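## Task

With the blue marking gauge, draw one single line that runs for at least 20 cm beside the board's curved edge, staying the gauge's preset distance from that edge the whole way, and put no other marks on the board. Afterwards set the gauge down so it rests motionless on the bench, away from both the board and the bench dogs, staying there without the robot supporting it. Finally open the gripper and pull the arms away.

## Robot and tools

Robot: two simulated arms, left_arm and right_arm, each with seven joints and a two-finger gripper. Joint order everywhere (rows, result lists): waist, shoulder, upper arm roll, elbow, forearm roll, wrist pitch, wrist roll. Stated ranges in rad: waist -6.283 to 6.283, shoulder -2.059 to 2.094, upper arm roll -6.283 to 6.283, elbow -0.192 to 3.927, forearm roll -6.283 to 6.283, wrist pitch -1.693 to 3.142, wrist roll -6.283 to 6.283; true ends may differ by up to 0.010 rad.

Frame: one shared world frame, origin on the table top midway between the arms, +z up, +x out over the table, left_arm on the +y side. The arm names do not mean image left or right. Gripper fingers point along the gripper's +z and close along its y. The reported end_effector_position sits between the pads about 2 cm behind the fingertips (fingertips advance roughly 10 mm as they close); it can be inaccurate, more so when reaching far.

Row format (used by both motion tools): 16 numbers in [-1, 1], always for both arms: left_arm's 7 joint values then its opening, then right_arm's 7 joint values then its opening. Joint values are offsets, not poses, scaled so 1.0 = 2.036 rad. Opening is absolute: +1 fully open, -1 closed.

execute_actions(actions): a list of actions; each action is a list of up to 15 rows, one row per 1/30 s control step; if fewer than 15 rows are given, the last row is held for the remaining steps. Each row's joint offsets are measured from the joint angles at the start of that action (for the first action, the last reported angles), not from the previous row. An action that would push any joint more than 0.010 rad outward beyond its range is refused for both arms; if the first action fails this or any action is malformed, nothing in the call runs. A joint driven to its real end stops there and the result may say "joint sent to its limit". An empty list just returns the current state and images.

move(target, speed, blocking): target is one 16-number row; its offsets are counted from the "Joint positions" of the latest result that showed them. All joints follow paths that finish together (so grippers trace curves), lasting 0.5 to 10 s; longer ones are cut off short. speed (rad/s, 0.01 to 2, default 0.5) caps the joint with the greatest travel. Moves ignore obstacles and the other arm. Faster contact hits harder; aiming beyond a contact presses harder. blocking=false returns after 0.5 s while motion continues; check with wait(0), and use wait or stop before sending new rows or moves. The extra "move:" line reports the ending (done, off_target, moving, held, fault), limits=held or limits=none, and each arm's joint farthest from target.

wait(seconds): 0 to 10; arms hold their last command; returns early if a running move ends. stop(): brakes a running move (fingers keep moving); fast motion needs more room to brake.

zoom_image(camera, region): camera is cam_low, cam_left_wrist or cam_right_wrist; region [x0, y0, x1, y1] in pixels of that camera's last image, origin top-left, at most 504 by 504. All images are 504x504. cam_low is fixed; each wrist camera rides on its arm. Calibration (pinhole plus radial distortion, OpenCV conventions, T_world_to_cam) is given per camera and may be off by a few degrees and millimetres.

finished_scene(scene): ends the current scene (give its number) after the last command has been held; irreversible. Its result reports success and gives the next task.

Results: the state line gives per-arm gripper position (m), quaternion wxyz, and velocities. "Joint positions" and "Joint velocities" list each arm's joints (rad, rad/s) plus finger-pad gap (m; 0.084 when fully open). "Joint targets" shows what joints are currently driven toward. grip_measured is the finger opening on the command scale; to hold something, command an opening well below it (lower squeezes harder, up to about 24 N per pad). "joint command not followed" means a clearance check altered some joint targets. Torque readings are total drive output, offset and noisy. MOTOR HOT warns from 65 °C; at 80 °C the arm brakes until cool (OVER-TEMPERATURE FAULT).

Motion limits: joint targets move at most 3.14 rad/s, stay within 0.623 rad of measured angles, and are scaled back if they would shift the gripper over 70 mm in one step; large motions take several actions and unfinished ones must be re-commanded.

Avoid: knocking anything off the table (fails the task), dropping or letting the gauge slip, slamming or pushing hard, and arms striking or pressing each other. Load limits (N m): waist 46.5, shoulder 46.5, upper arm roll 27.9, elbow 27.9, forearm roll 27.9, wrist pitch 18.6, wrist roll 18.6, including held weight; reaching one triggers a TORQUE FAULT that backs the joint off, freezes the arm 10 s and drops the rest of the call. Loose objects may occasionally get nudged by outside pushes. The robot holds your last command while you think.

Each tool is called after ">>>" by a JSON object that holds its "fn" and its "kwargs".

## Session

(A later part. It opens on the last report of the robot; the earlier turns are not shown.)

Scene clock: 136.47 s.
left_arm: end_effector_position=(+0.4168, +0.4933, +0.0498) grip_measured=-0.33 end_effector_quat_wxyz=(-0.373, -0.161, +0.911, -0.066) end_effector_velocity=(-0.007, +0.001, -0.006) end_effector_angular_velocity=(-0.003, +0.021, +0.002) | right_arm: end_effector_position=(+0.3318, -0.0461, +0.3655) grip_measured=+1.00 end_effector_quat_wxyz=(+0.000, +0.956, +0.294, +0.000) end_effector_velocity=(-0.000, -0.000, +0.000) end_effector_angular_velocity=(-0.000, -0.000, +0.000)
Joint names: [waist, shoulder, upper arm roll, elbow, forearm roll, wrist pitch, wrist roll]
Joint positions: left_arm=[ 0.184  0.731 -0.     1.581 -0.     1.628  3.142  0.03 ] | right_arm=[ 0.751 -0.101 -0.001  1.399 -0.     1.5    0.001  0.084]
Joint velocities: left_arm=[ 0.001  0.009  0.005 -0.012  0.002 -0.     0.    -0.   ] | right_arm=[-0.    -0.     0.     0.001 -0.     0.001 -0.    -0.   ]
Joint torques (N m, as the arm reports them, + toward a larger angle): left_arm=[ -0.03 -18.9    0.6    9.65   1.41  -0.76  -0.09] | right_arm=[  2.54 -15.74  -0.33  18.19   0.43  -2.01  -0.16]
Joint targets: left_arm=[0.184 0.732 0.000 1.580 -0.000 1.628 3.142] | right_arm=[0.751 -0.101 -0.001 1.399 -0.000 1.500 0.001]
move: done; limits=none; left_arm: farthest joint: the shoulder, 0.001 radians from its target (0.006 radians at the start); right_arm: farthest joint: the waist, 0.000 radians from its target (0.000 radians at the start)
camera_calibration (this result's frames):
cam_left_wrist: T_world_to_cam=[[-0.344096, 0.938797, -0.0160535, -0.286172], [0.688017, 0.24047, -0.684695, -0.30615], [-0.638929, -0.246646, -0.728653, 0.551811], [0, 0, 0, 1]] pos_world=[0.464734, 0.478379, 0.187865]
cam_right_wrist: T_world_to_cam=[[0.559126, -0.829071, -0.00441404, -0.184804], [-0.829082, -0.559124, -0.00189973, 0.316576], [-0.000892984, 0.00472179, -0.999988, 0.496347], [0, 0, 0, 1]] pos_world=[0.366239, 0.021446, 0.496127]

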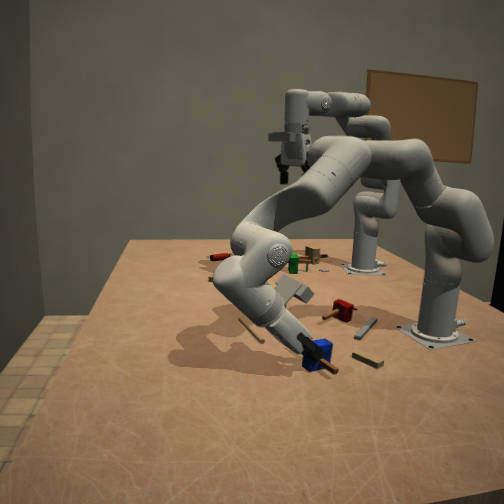

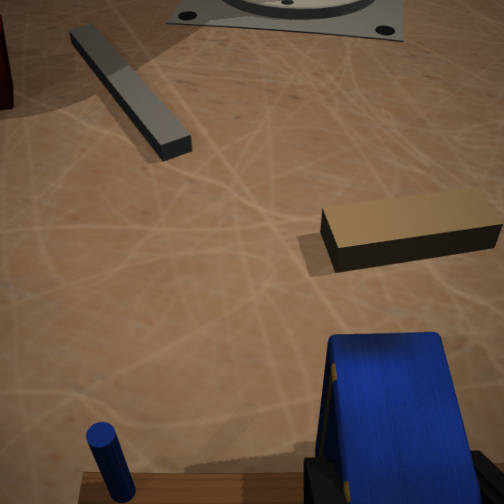

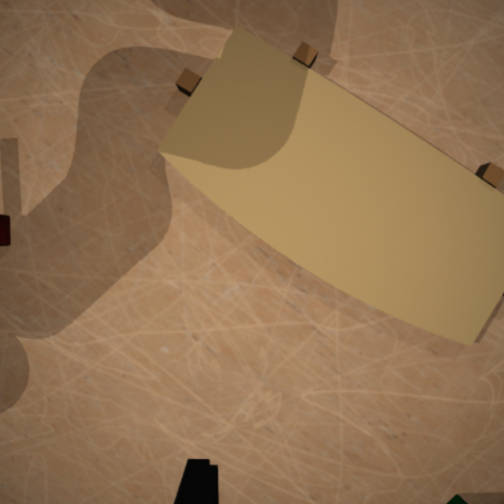

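>>> {"fn": "execute_actions", "kwargs": {"actions": [[[0,0,0,0,0,0,0,0.2,0,0,0,0,0,0,0,1]]]}}

>>> {"fn": "move", "kwargs": {"target": [0,-0.12,0,0,0,0,0,0.2,0,0,0,0,0,0,0,1]}}

>>> {"fn": "move", "kwargs": {"target": [0,-0.2933,0,-0.4365,0,-0.4057,-0.7717,1,0,0,0,0,0,0,0,1], "speed": 1.2}}

>>> {"fn": "zoom_image", "kwargs": {"camera": "cam_right_wrist", "region": [140, 120, 340, 320]}}

>>> {"fn": "zoom_image", "kwargs": {"camera": "cam_right_wrist", "region": [304, 200, 504, 400]}}

Scene clock: 154.10 s.
left_arm: end_effector_position=(+0.4166, +0.4932, +0.0495) grip_measured=+0.19 end_effector_quat_wxyz=(-0.374, -0.161, +0.911, -0.066) end_effector_velocity=(+0.000, +0.001, +0.001) end_effector_angular_velocity=(+0.001, -0.001, +0.001) | right_arm: end_effector_position=(+0.3318, -0.0461, +0.3655) grip_measured=+1.00 end_effector_quat_wxyz=(+0.000, +0.956, +0.294, +0.000) end_effector_velocity=(+0.000, +0.000, +0.001) end_effector_angular_velocity=(+0.001, -0.002, +0.001)
Joint names: [waist, shoulder, upper arm roll, elbow, forearm roll, wrist pitch, wrist roll]
Joint positions: left_arm=[ 0.184  0.731 -0.     1.581 -0.     1.628  3.142  0.052] | right_arm=[ 0.751 -0.101 -0.001  1.399 -0.     1.5    0.001  0.084]
Joint velocities: left_arm=[-0.    -0.002  0.001  0.002  0.     0.002  0.     0.002] | right_arm=[ 0.001 -0.001  0.     0.001 -0.    -0.    -0.     0.   ]
Joint torques (N m, as the arm reports them, + toward a larger angle): left_arm=[ -0.16 -23.87   0.09  12.97   0.79   0.17  -0.16] | right_arm=[  2.38 -15.7   -0.15  18.29   0.12  -2.08  -0.11]
Joint targets: left_arm=[0.184 0.731 -0.000 1.581 -0.000 1.628 3.142] | right_arm=[0.751 -0.101 -0.001 1.399 -0.000 1.500 0.001]
camera_calibration (this result's frames):
cam_left_wrist: T_world_to_cam=[[-0.344085, 0.938801, -0.0160806, -0.286155], [0.687592, 0.240276, -0.68519, -0.305903], [-0.639393, -0.24682, -0.728187, 0.551698], [0, 0, 0, 1]] pos_world=[0.464626, 0.478314, 0.187536]
cam_right_wrist: T_world_to_cam=[[0.559126, -0.829071, -0.00441394, -0.184804], [-0.829082, -0.559124, -0.0018996, 0.316576], [-0.000893035, 0.00472164, -0.999988, 0.496347], [0, 0, 0, 1]] pos_world=[0.366239, 0.021446, 0.496126]

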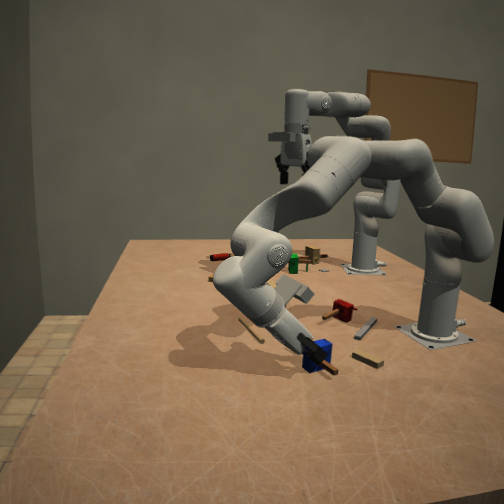

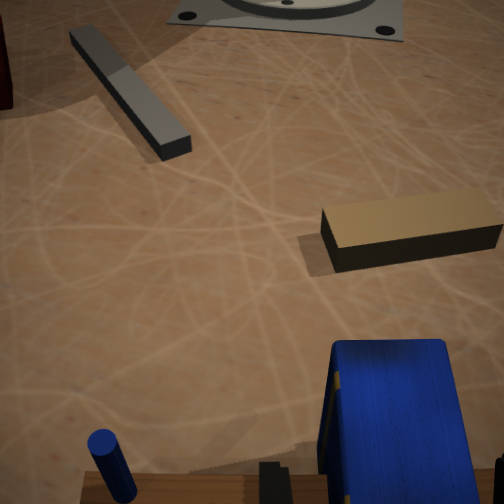

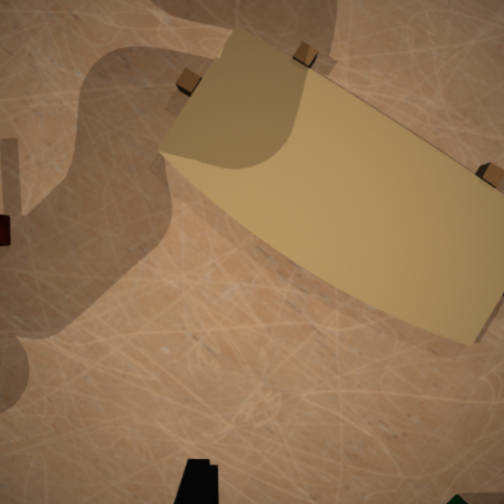

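Scene clock: 155.23 s.
left_arm: end_effector_position=(+0.4541, +0.5069, +0.1574) grip_measured=+0.19 end_effector_quat_wxyz=(-0.260, -0.168, +0.950, -0.046) end_effector_velocity=(+0.001, +0.001, +0.002) end_effector_angular_velocity=(+0.002, -0.004, -0.000) | right_arm: end_effector_position=(+0.3318, -0.0461, +0.3655) grip_measured=+1.00 end_effector_quat_wxyz=(+0.000, +0.956, +0.294, +0.000) end_effector_velocity=(-0.000, -0.000, -0.001) end_effector_angular_velocity=(-0.001, +0.001, -0.000)
Joint names: [waist, shoulder, upper arm roll, elbow, forearm roll, wrist pitch, wrist roll]
Joint positions: left_arm=[ 0.184  0.488 -0.     1.58  -0.     1.628  3.142  0.052] | right_arm=[ 0.751 -0.101 -0.001  1.399 -0.     1.5    0.001  0.084]
Joint velocities: left_arm=[ 0.    -0.003 -0.     0.001  0.001 -0.001 -0.     0.   ] | right_arm=[-0.    -0.001  0.    -0.002 -0.     0.     0.    -0.   ]
Joint torques (N m, as the arm reports them, + toward a larger angle): left_arm=[  0.1  -21.89   0.12  14.62   0.93  -0.52  -0.13] | right_arm=[  2.48 -15.72  -0.29  18.37   0.34  -1.98  -0.28]
Joint targets: left_arm=[0.184 0.487 -0.000 1.581 -0.000 1.628 3.142] | right_arm=[0.751 -0.101 -0.001 1.399 -0.000 1.500 0.001]
move: done; limits=none; left_arm: farthest joint: the shoulder, 0.001 radians from its target (0.245 radians at the start); right_arm: farthest joint: the waist, 0.000 radians from its target (0.000 radians at the start)
camera_calibration (this result's frames):
cam_left_wrist: T_world_to_cam=[[-0.340413, 0.940142, -0.0158984, -0.286748], [0.822587, 0.289572, -0.489386, -0.378205], [-0.455489, -0.179671, -0.871922, 0.562719], [0, 0, 0, 1]] pos_world=[0.469806, 0.480206, 0.301]
cam_right_wrist: T_world_to_cam=[[0.559126, -0.829071, -0.00441409, -0.184804], [-0.829082, -0.559124, -0.00189951, 0.316576], [-0.000893199, 0.00472171, -0.999988, 0.496347], [0, 0, 0, 1]] pos_world=[0.366239, 0.021446, 0.496126]

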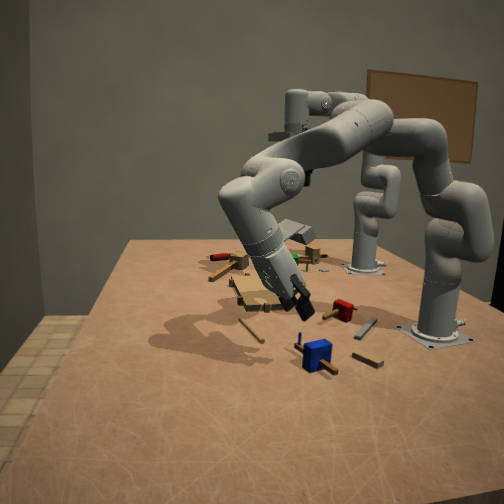

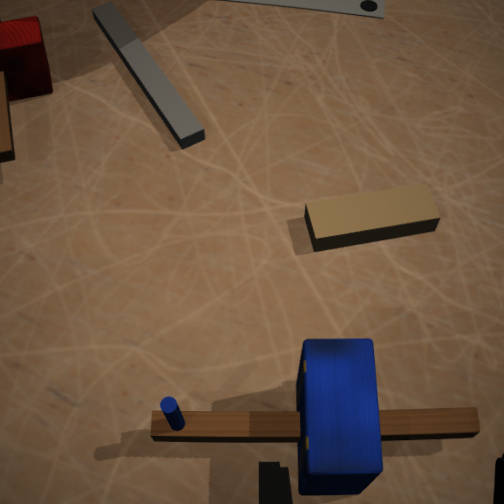

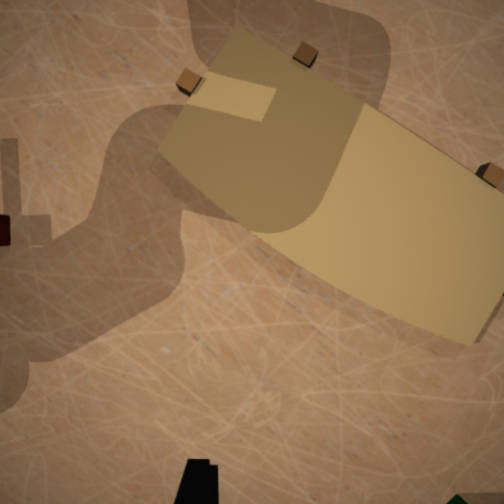

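Scene clock: 157.30 s.
left_arm: end_effector_position=(+0.3935, +0.4848, +0.1298) grip_measured=+1.00 end_effector_quat_wxyz=(+0.000, +0.819, -0.573, -0.000) end_effector_velocity=(-0.000, -0.001, -0.000) end_effector_angular_velocity=(+0.001, -0.001, +0.001) | right_arm: end_effector_position=(+0.3318, -0.0461, +0.3655) grip_measured=+1.00 end_effector_quat_wxyz=(+0.000, +0.956, +0.294, +0.000) end_effector_velocity=(-0.001, +0.000, -0.000) end_effector_angular_velocity=(-0.000, +0.001, +0.001)
Joint names: [waist, shoulder, upper arm roll, elbow, forearm roll, wrist pitch, wrist roll]
Joint positions: left_arm=[ 0.184 -0.109 -0.     0.692 -0.     0.802  1.571  0.084] | right_arm=[ 0.751 -0.101 -0.001  1.399 -0.     1.5    0.001  0.084]
Joint velocities: left_arm=[-0.001 -0.002 -0.    -0.002  0.    -0.001 -0.002 -0.   ] | right_arm=[ 0.001 -0.001 -0.    -0.002  0.     0.001  0.     0.   ]
Joint torques (N m, as the arm reports them, + toward a larger angle): left_arm=[ -0.18 -11.97   0.41  14.6    0.93  -1.84  -0.18] | right_arm=[  2.5  -15.86  -0.25  18.3    0.27  -2.08  -0.17]
Joint targets: left_arm=[0.184 -0.109 -0.000 0.692 -0.000 0.802 1.571] | right_arm=[0.751 -0.101 -0.001 1.399 -0.000 1.500 0.001]
move: done; limits=none; left_arm: farthest joint: the elbow, 0.001 radians from its target (0.889 radians at the start); right_arm: farthest joint: the waist, 0.000 radians from its target (0.000 radians at the start)
camera_calibration (this result's frames):
cam_left_wrist: T_world_to_cam=[[-0.942824, -0.333079, -0.0118894, 0.566711], [-0.333274, 0.942543, 0.0232683, -0.263702], [0.00345606, 0.0259003, -0.999659, 0.243419], [0, 0, 0, 1]] pos_world=[0.445582, 0.431006, 0.256209]
cam_right_wrist: T_world_to_cam=[[0.559126, -0.829071, -0.00441417, -0.184804], [-0.829082, -0.559124, -0.00189943, 0.316576], [-0.000893303, 0.00472173, -0.999988, 0.496347], [0, 0, 0, 1]] pos_world=[0.366239, 0.021446, 0.496126]

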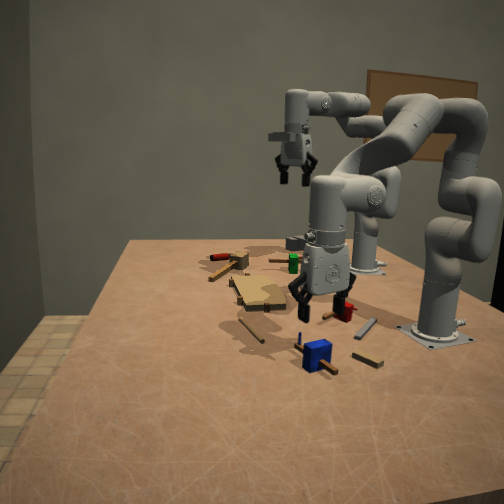

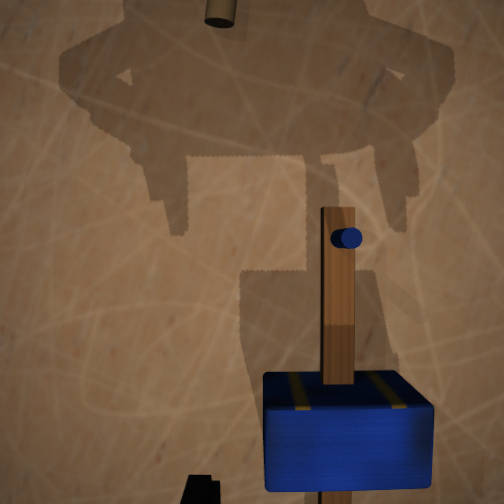

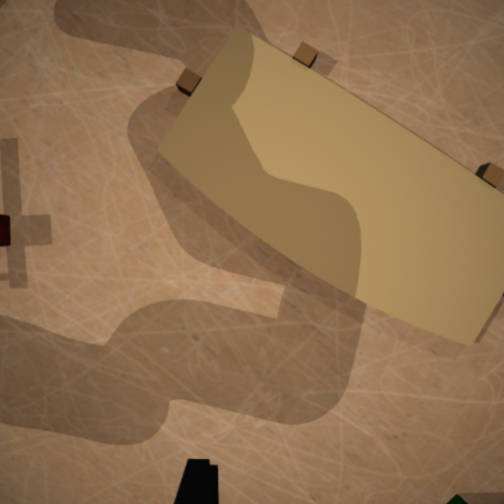

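Region (140, 120, 340, 320) of cam_right_wrist's 504x504 image, scaled by 2.520, with more detail than that image has.

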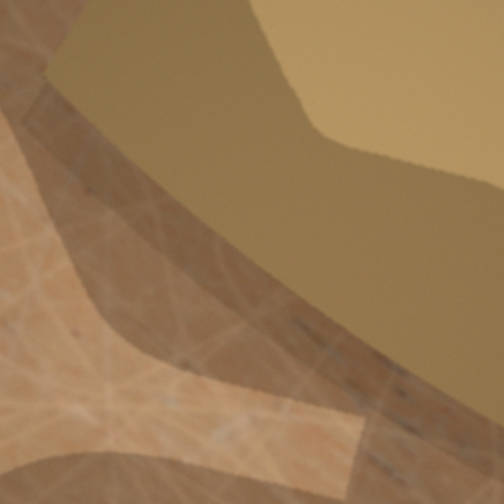

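Region (304, 200, 504, 400) of cam_right_wrist's 504x504 image, scaled by 2.520, with more detail than that image has.

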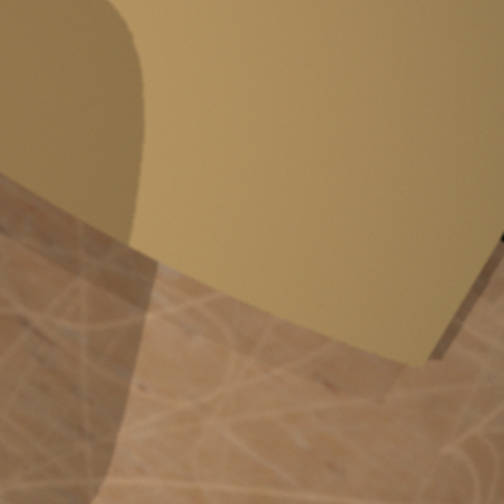

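>>> {"fn": "move", "kwargs": {"target": [0,0.097,0,-0.0327,0,-0.1302,0,1,-0.7,0,0,0,0,0,0,1], "speed": 1}}

>>> {"fn": "execute_actions", "kwargs": {"actions": [[[0,0,0,0,0,0,0,0.4,0,0,0,0,0,0,0,1]],[[0,0,0,0,0,0,0,0,0,0,0,0,0,0,0,1]],[[0,0,0,0,0,0,0,-0.5,0,0,0,0,0,0,0,1]]]}}

>>> {"fn": "zoom_image", "kwargs": {"camera": "cam_low", "region": [260, 290, 370, 390]}}

Scene clock: 171.33 s.
left_arm: end_effector_position=(+0.3936, +0.4848, +0.0483) grip_measured=+1.00 end_effector_quat_wxyz=(-0.000, +0.819, -0.573, +0.000) end_effector_velocity=(+0.000, -0.001, -0.000) end_effector_angular_velocity=(-0.001, +0.000, +0.000) | right_arm: end_effector_position=(+0.2653, -0.6251, +0.3655) grip_measured=+1.00 end_effector_quat_wxyz=(+0.000, +0.916, -0.402, +0.000) end_effector_velocity=(-0.002, -0.002, -0.000) end_effector_angular_velocity=(+0.001, +0.001, -0.005)
Joint names: [waist, shoulder, upper arm roll, elbow, forearm roll, wrist pitch, wrist roll]
Joint positions: left_arm=[ 0.184  0.088 -0.     0.626 -0.     0.537  1.571  0.084] | right_arm=[-0.674 -0.101 -0.001  1.399 -0.     1.5    0.001  0.084]
Joint velocities: left_arm=[-0.001 -0.    -0.001 -0.    -0.001  0.    -0.001 -0.   ] | right_arm=[-0.004  0.    -0.001 -0.    -0.     0.    -0.    -0.   ]
Joint torques (N m, as the arm reports them, + toward a larger angle): left_arm=[ -0.05 -13.68   0.45  12.13   0.72  -1.63  -0.15] | right_arm=[  2.57 -15.85  -0.19  18.22   0.24  -1.97  -0.19]
Joint targets: left_arm=[0.184 0.088 -0.000 0.626 -0.000 0.537 1.571] | right_arm=[-0.674 -0.101 -0.001 1.399 -0.000 1.500 0.001]
move: done; limits=none; left_arm: farthest joint: the waist, 0.000 radians from its target (0.000 radians at the start); right_arm: farthest joint: the waist, 0.000 radians from its target (1.425 radians at the start)
camera_calibration (this result's frames):
cam_left_wrist: T_world_to_cam=[[-0.942811, -0.333076, -0.0129643, 0.565877], [-0.333298, 0.942534, 0.0232825, -0.261792], [0.00446451, 0.026272, -0.999645, 0.161276], [0, 0, 0, 1]] pos_world=[0.44554, 0.430991, 0.17465]
cam_right_wrist: T_world_to_cam=[[-0.738472, -0.67427, -0.00441851, -0.186611], [-0.674269, 0.738483, -0.00190977, 0.707802], [0.0045507, 0.00156895, -0.999988, 0.495613], [0, 0, 0, 1]] pos_world=[0.337187, -0.649304, 0.496134]

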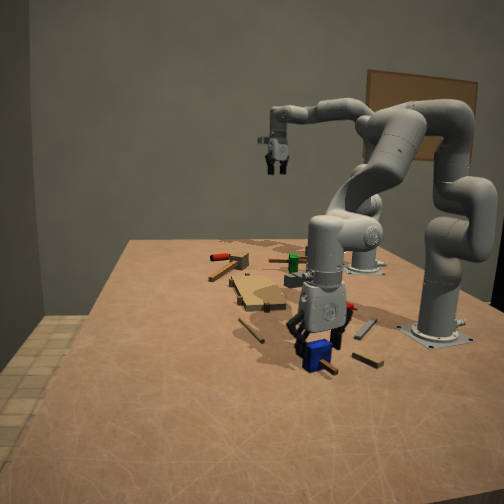

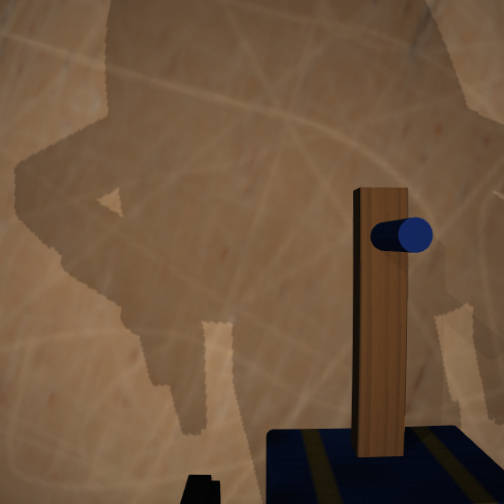

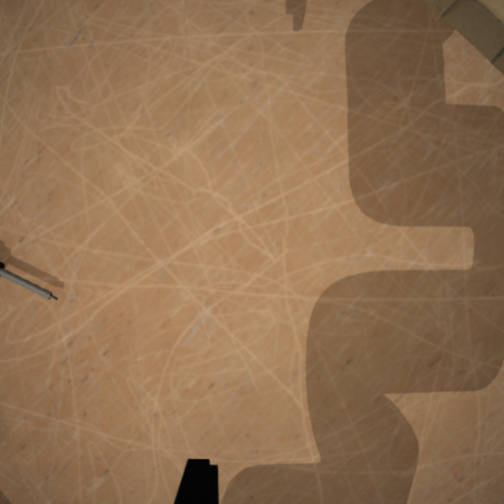

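Scene clock: 172.83 s.
left_arm: end_effector_position=(+0.3937, +0.4848, +0.0484) grip_measured=+0.29 end_effector_quat_wxyz=(-0.000, +0.819, -0.573, +0.000) end_effector_velocity=(+0.000, -0.000, -0.000) end_effector_angular_velocity=(+0.000, +0.000, -0.002) | right_arm: end_effector_position=(+0.2653, -0.6251, +0.3655) grip_measured=+1.00 end_effector_quat_wxyz=(+0.000, +0.916, -0.402, +0.000) end_effector_velocity=(-0.001, -0.001, +0.001) end_effector_angular_velocity=(-0.003, -0.002, -0.002)
Joint names: [waist, shoulder, upper arm roll, elbow, forearm roll, wrist pitch, wrist roll]
Joint positions: left_arm=[ 0.184  0.088 -0.     0.626 -0.     0.537  1.571  0.056] | right_arm=[-0.674 -0.101 -0.001  1.399 -0.     1.5    0.001  0.084]
Joint velocities: left_arm=[ 0.     0.001 -0.001  0.     0.001 -0.     0.001  0.   ] | right_arm=[-0.002 -0.001  0.     0.001 -0.    -0.001 -0.    -0.   ]
Joint torques (N m, as the arm reports them, + toward a larger angle): left_arm=[ -0.21 -13.19   0.67  11.99   0.81  -1.74  -0.16] | right_arm=[  2.57 -15.7   -0.3   18.32   0.2   -2.01  -0.14]
Joint targets: left_arm=[0.184 0.088 -0.000 0.626 -0.000 0.537 1.571] | right_arm=[-0.674 -0.101 -0.001 1.399 -0.000 1.500 0.001]
camera_calibration (this result's frames):
cam_left_wrist: T_world_to_cam=[[-0.942809, -0.333068, -0.0133067, 0.566016], [-0.3333, 0.942533, 0.0232858, -0.261793], [0.00478626, 0.0263892, -0.99964, 0.161203], [0, 0, 0, 1]] pos_world=[0.445618, 0.431017, 0.174773]
cam_right_wrist: T_world_to_cam=[[-0.738459, -0.674284, -0.0044185, -0.186615], [-0.674283, 0.738471, -0.00191072, 0.707798], [0.0045513, 0.00156833, -0.999988, 0.495612], [0, 0, 0, 1]] pos_world=[0.337193, -0.649297, 0.496134]

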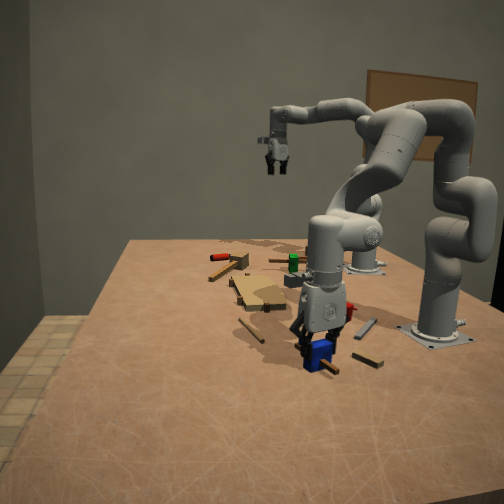

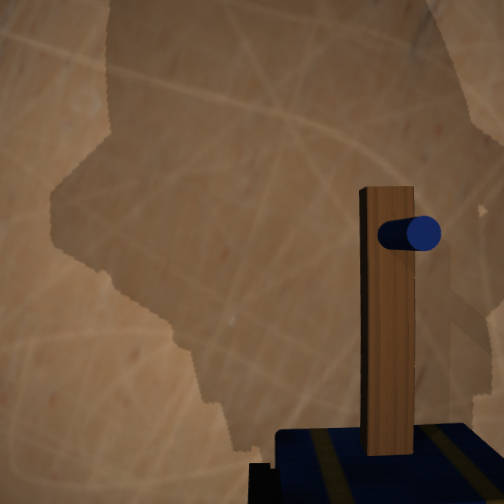

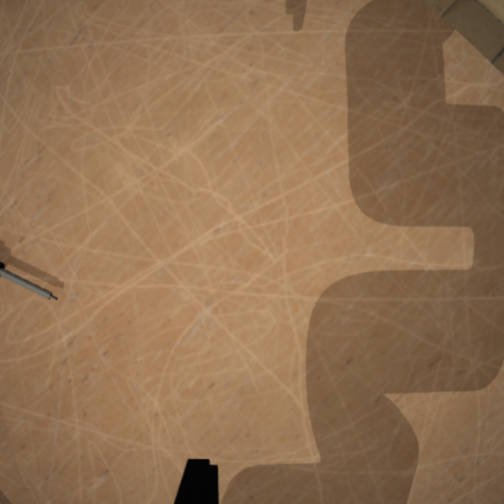

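Region (260, 290, 370, 390) of cam_low's 504x504 image, scaled by 4.582, with more detail than that image has; it fills the top 458 rows of this view, and the rest is white.

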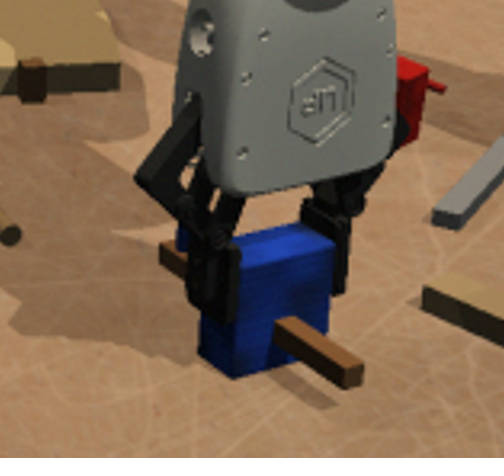

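>>> {"fn": "move", "kwargs": {"target": [0,-0.125,0,0.045,0,0.17,-0.1,-0.5,0,0,0,0,0,0,0,1]}}

>>> {"fn": "move", "kwargs": {"target": [-0.6419,0.3422,0,0.4085,0,0.0668,-1,-0.5,0,0,0,0,0,0,0,1], "speed": 1}}

>>> {"fn": "move", "kwargs": {"target": [0,0.0491,0,0,0,-0.0491,-0.2684,-0.5,0,0,0,0,0,0,0,1], "speed": 0.5}}

>>> {"fn": "zoom_image", "kwargs": {"camera": "cam_low", "region": [225, 235, 305, 305]}}

Scene clock: 185.00 s.
left_arm: end_effector_position=(+0.3909, +0.4838, +0.1556) grip_measured=+0.29 end_effector_quat_wxyz=(-0.000, +0.873, -0.487, +0.000) end_effector_velocity=(+0.001, +0.000, +0.002) end_effector_angular_velocity=(+0.002, -0.004, +0.001) | right_arm: end_effector_position=(+0.2653, -0.6251, +0.3655) grip_measured=+1.00 end_effector_quat_wxyz=(+0.000, +0.916, -0.402, +0.000) end_effector_velocity=(-0.000, -0.000, +0.001) end_effector_angular_velocity=(-0.001, -0.001, -0.001)
Joint names: [waist, shoulder, upper arm roll, elbow, forearm roll, wrist pitch, wrist roll]
Joint positions: left_arm=[ 0.184 -0.166 -0.     0.717 -0.     0.883  1.368  0.056] | right_arm=[-0.674 -0.101 -0.001  1.399 -0.     1.5    0.001  0.084]
Joint velocities: left_arm=[ 0.001 -0.003 -0.001  0.002 -0.     0.002 -0.001  0.   ] | right_arm=[-0.001 -0.001  0.     0.001 -0.     0.    -0.     0.   ]
Joint torques (N m, as the arm reports them, + toward a larger angle): left_arm=[ -0.38 -11.71   0.61  15.39   0.61  -1.79  -0.07] | right_arm=[  2.38 -15.74  -0.35  18.41   0.3   -2.07  -0.19]
Joint targets: left_arm=[0.184 -0.166 -0.000 0.717 -0.000 0.883 1.368] | right_arm=[-0.674 -0.101 -0.001 1.399 -0.000 1.500 0.001]
move: done; limits=none; left_arm: farthest joint: the shoulder, 0.001 radians from its target (0.255 radians at the start); right_arm: farthest joint: the waist, 0.000 radians from its target (0.000 radians at the start)
camera_calibration (this result's frames):
cam_left_wrist: T_world_to_cam=[[-0.856079, -0.516691, -0.0126267, 0.619282], [-0.516844, 0.855765, 0.0232016, -0.150526], [-0.00118254, 0.0263885, -0.999651, 0.270789], [0, 0, 0, 1]] pos_world=[0.452676, 0.441647, 0.282007]
cam_right_wrist: T_world_to_cam=[[-0.738459, -0.674284, -0.0044185, -0.186615], [-0.674283, 0.738471, -0.00191057, 0.707798], [0.0045512, 0.00156843, -0.999988, 0.495612], [0, 0, 0, 1]] pos_world=[0.337193, -0.649297, 0.496134]

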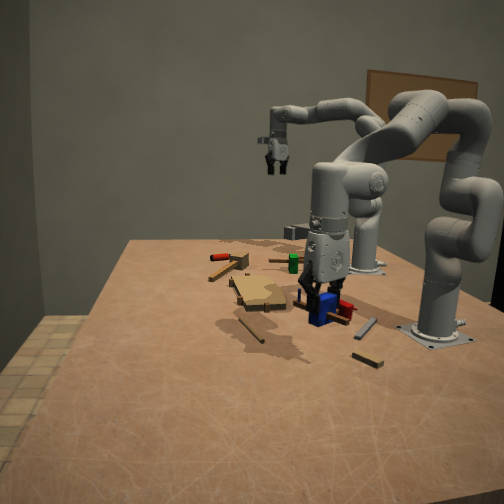

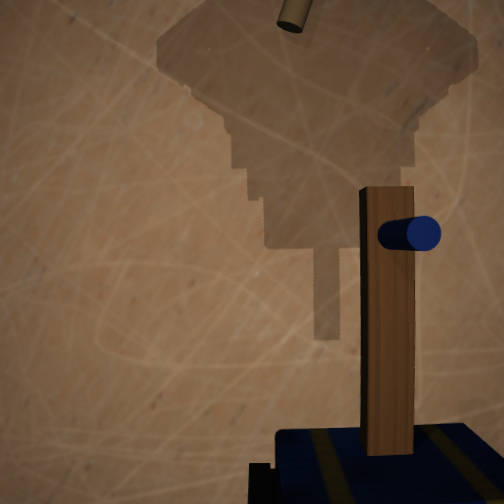

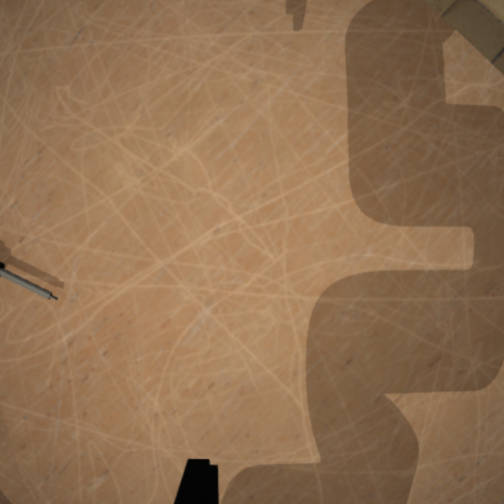

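Scene clock: 187.83 s.
left_arm: end_effector_position=(+0.3684, -0.1425, +0.1277) grip_measured=+0.29 end_effector_quat_wxyz=(-0.000, +0.990, -0.144, -0.000) end_effector_velocity=(-0.000, -0.001, +0.000) end_effector_angular_velocity=(-0.002, -0.002, -0.000) | right_arm: end_effector_position=(+0.2653, -0.6251, +0.3655) grip_measured=+1.00 end_effector_quat_wxyz=(+0.000, +0.916, -0.402, +0.000) end_effector_velocity=(-0.000, -0.000, +0.001) end_effector_angular_velocity=(-0.001, -0.002, -0.001)
Joint names: [waist, shoulder, upper arm roll, elbow, forearm roll, wrist pitch, wrist roll]
Joint positions: left_arm=[-1.122  0.531  0.     1.549 -0.     1.019 -0.668  0.056] | right_arm=[-0.674 -0.101 -0.001  1.399 -0.     1.5    0.001  0.084]
Joint velocities: left_arm=[-0.002  0.001  0.     0.001  0.    -0.002 -0.002  0.   ] | right_arm=[-0.001 -0.002  0.     0.     0.     0.    -0.     0.   ]
Joint torques (N m, as the arm reports them, + toward a larger angle): left_arm=[  0.09 -23.64   0.54  16.08   1.07  -1.79   0.  ] | right_arm=[  2.48 -15.61  -0.2   18.39   0.3   -2.09  -0.2 ]
Joint targets: left_arm=[-1.123 0.531 -0.000 1.549 -0.000 1.019 -0.668] | right_arm=[-0.674 -0.101 -0.001 1.399 -0.000 1.500 0.001]
move: done; limits=none; left_arm: farthest joint: the waist, 0.000 radians from its target (1.307 radians at the start); right_arm: farthest joint: the waist, 0.000 radians from its target (0.000 radians at the start)
camera_calibration (this result's frames):
cam_left_wrist: T_world_to_cam=[[-0.293906, -0.95575, -0.0126864, 0.00640597], [-0.955647, 0.29356, 0.0236997, 0.455965], [-0.0189267, 0.0190892, -0.999639, 0.264916], [0, 0, 0, 1]] pos_world=[0.442638, -0.132788, 0.254096]
cam_right_wrist: T_world_to_cam=[[-0.738459, -0.674284, -0.00441851, -0.186615], [-0.674283, 0.738471, -0.00191069, 0.707798], [0.00455129, 0.00156836, -0.999988, 0.495612], [0, 0, 0, 1]] pos_world=[0.337193, -0.649297, 0.496134]

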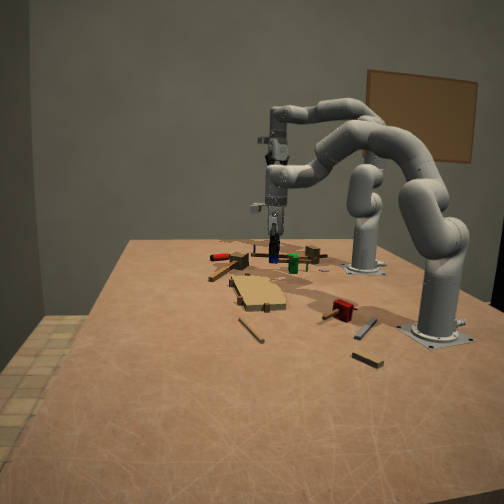

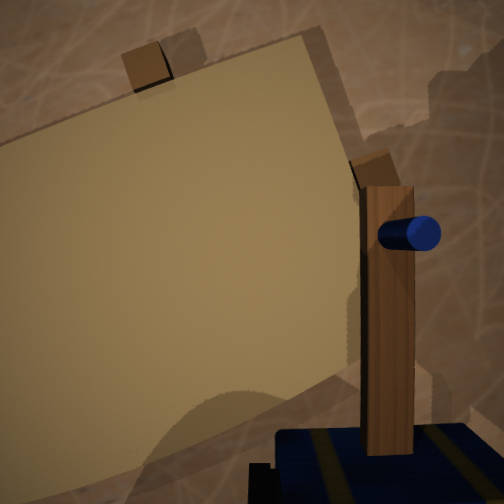

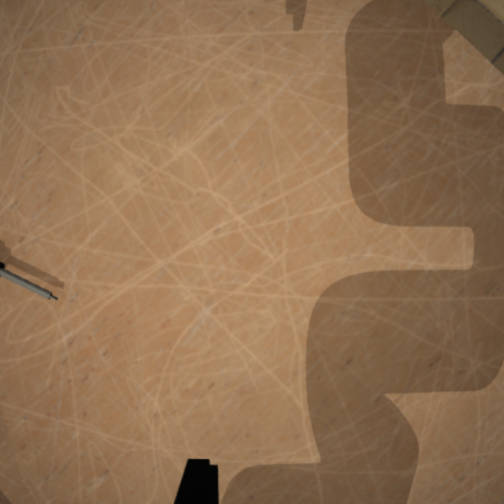

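Scene clock: 189.50 s.
left_arm: end_effector_position=(+0.3734, -0.1496, +0.0748) grip_measured=+0.29 end_effector_quat_wxyz=(-0.000, +0.992, +0.129, -0.000) end_effector_velocity=(-0.001, -0.000, -0.001) end_effector_angular_velocity=(+0.001, +0.001, +0.001) | right_arm: end_effector_position=(+0.2653, -0.6251, +0.3655) grip_measured=+1.00 end_effector_quat_wxyz=(+0.000, +0.916, -0.402, +0.000) end_effector_velocity=(-0.000, -0.001, -0.000) end_effector_angular_velocity=(+0.001, +0.001, -0.001)
Joint names: [waist, shoulder, upper arm roll, elbow, forearm roll, wrist pitch, wrist roll]
Joint positions: left_arm=[-1.122  0.63   0.     1.549 -0.     0.919 -1.214  0.056] | right_arm=[-0.674 -0.101 -0.001  1.399 -0.     1.5    0.001  0.084]
Joint velocities: left_arm=[-0.001  0.001  0.     0.    -0.     0.001 -0.002  0.   ] | right_arm=[-0.001  0.002  0.     0.     0.    -0.    -0.     0.   ]
Joint torques (N m, as the arm reports them, + toward a larger angle): left_arm=[ -0.04 -24.81   0.36  15.79   1.26  -1.6   -0.16] | right_arm=[  2.45 -15.81  -0.32  18.4    0.27  -2.03  -0.22]
Joint targets: left_arm=[-1.122 0.631 0.000 1.549 -0.000 0.919 -1.214] | right_arm=[-0.674 -0.101 -0.001 1.399 -0.000 1.500 0.001]
move: done; limits=none; left_arm: farthest joint: the shoulder, 0.001 radians from its target (0.100 radians at the start); right_arm: farthest joint: the waist, 0.000 radians from its target (0.000 radians at the start)
camera_calibration (this result's frames):
cam_left_wrist: T_world_to_cam=[[0.245257, -0.969375, -0.0126617, -0.20289], [-0.969117, -0.245496, 0.0233379, 0.38848], [-0.0257316, 0.00654691, -0.999647, 0.212934], [0, 0, 0, 1]] pos_world=[0.431722, -0.102701, 0.201224]
cam_right_wrist: T_world_to_cam=[[-0.738459, -0.674284, -0.00441844, -0.186615], [-0.674283, 0.738471, -0.00191092, 0.707799], [0.00455139, 0.00156814, -0.999988, 0.495612], [0, 0, 0, 1]] pos_world=[0.337193, -0.649297, 0.496134]

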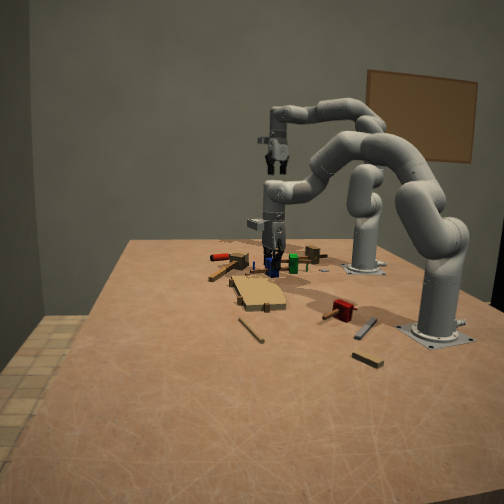

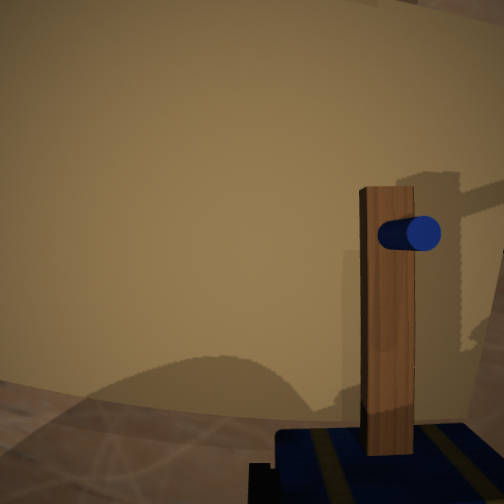

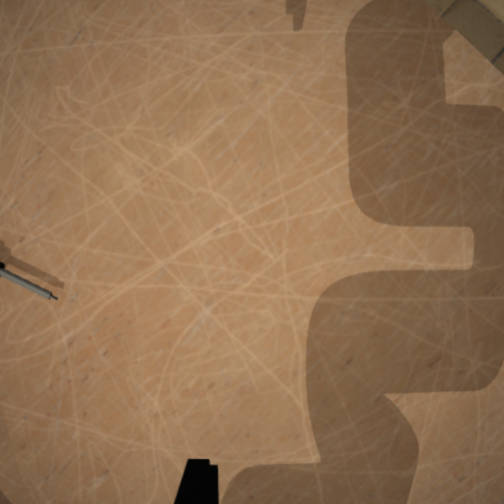

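Region (225, 235, 305, 305) of cam_low's 504x504 image, scaled by 6.300, with more detail than that image has; it fills the top 441 rows of this view, and the rest is white.

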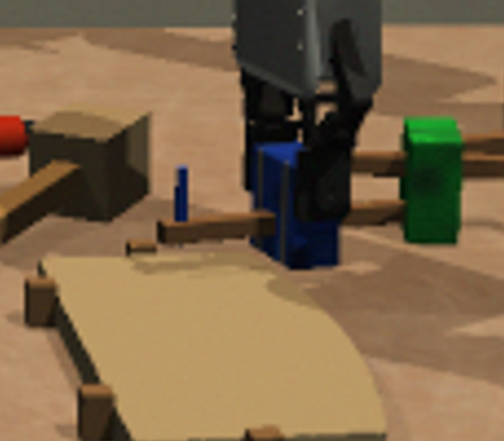

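>>> {"fn": "move", "kwargs": {"target": [-0.00226,0.0044,0,-0.0054,0,-0.0098,0.0031,-0.5,0,0,0,0,0,0,0,1], "speed": 0.03}}

>>> {"fn": "zoom_image", "kwargs": {"camera": "cam_left_wrist", "region": [250, 350, 504, 504]}}

>>> {"fn": "zoom_image", "kwargs": {"camera": "cam_low", "region": [240, 255, 290, 290]}}

Scene clock: 202.70 s.
left_arm: end_effector_position=(+0.3705, -0.1502, +0.0667) grip_measured=+0.29 end_effector_quat_wxyz=(-0.000, +0.992, +0.123, -0.000) end_effector_velocity=(+0.001, -0.000, +0.000) end_effector_angular_velocity=(-0.002, -0.002, +0.000) | right_arm: end_effector_position=(+0.2653, -0.6251, +0.3655) grip_measured=+1.00 end_effector_quat_wxyz=(+0.000, +0.916, -0.402, +0.000) end_effector_velocity=(+0.000, +0.000, +0.000) end_effector_angular_velocity=(-0.001, -0.001, +0.001)
Joint names: [waist, shoulder, upper arm roll, elbow, forearm roll, wrist pitch, wrist roll]
Joint positions: left_arm=[-1.127  0.639  0.     1.538 -0.     0.899 -1.208  0.056] | right_arm=[-0.674 -0.101 -0.001  1.399 -0.     1.5    0.001  0.084]
Joint velocities: left_arm=[ 0.    -0.     0.001  0.    -0.    -0.002  0.001 -0.   ] | right_arm=[ 0.001 -0.    -0.     0.001  0.     0.     0.    -0.   ]
Joint torques (N m, as the arm reports them, + toward a larger angle): left_arm=[ -0.4  -24.69   0.08  15.58   0.73  -1.62  -0.11] | right_arm=[  2.59 -15.79  -0.4   18.39   0.27  -2.06  -0.16]
Joint targets: left_arm=[-1.127 0.639 0.000 1.538 -0.000 0.899 -1.208] | right_arm=[-0.674 -0.101 -0.001 1.399 -0.000 1.500 0.001]
move: done; limits=none; left_arm: farthest joint: the waist, 0.000 radians from its target (0.004 radians at the start); right_arm: farthest joint: the waist, 0.000 radians from its target (0.000 radians at the start)
camera_calibration (this result's frames):
cam_left_wrist: T_world_to_cam=[[0.234774, -0.971968, -0.0126023, -0.199448], [-0.971713, -0.235014, 0.0233061, 0.388226], [-0.0256145, 0.00677416, -0.999649, 0.204683], [0, 0, 0, 1]] pos_world=[0.429312, -0.104005, 0.19305]
cam_right_wrist: T_world_to_cam=[[-0.738459, -0.674284, -0.00441854, -0.186615], [-0.674283, 0.738471, -0.00191075, 0.707798], [0.00455135, 0.00156833, -0.999988, 0.495612], [0, 0, 0, 1]] pos_world=[0.337193, -0.649297, 0.496134]

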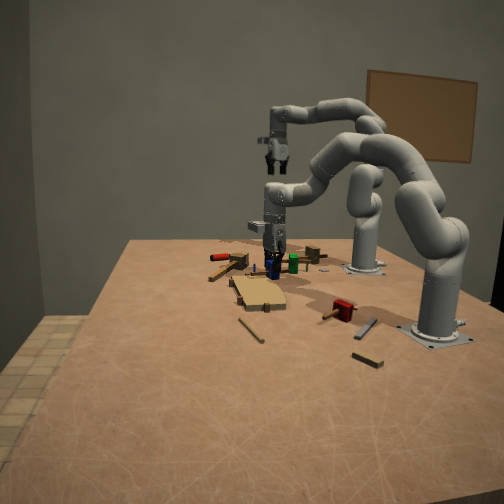

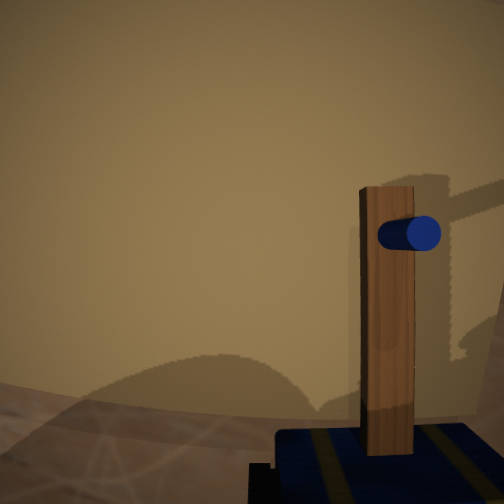

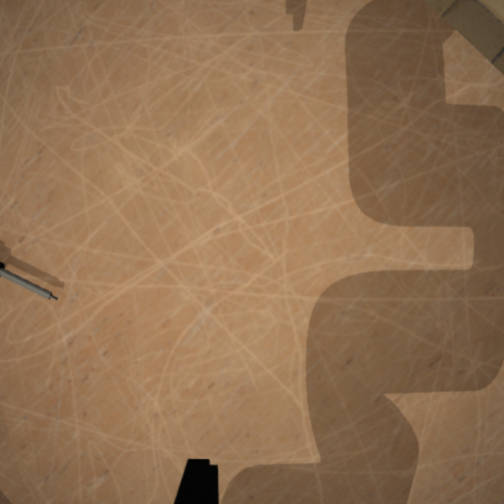

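Region (250, 350, 504, 504) of cam_left_wrist's 504x504 image, scaled by 1.984, with more detail than that image has; it fills the top 306 rows of this view, and the rest is white.

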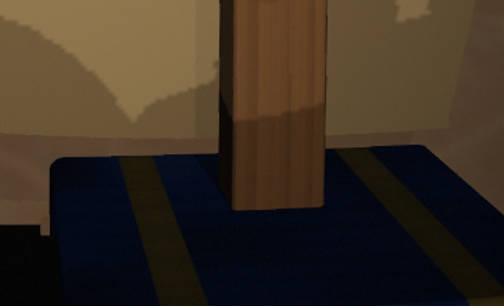

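Region (240, 255, 290, 290) of cam_low's 504x504 image, scaled by 10.080, with more detail than that image has; it fills the top 353 rows of this view, and the rest is white.

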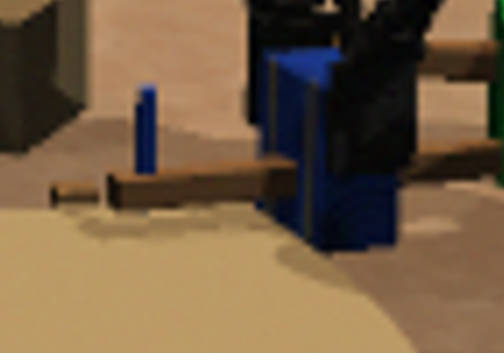

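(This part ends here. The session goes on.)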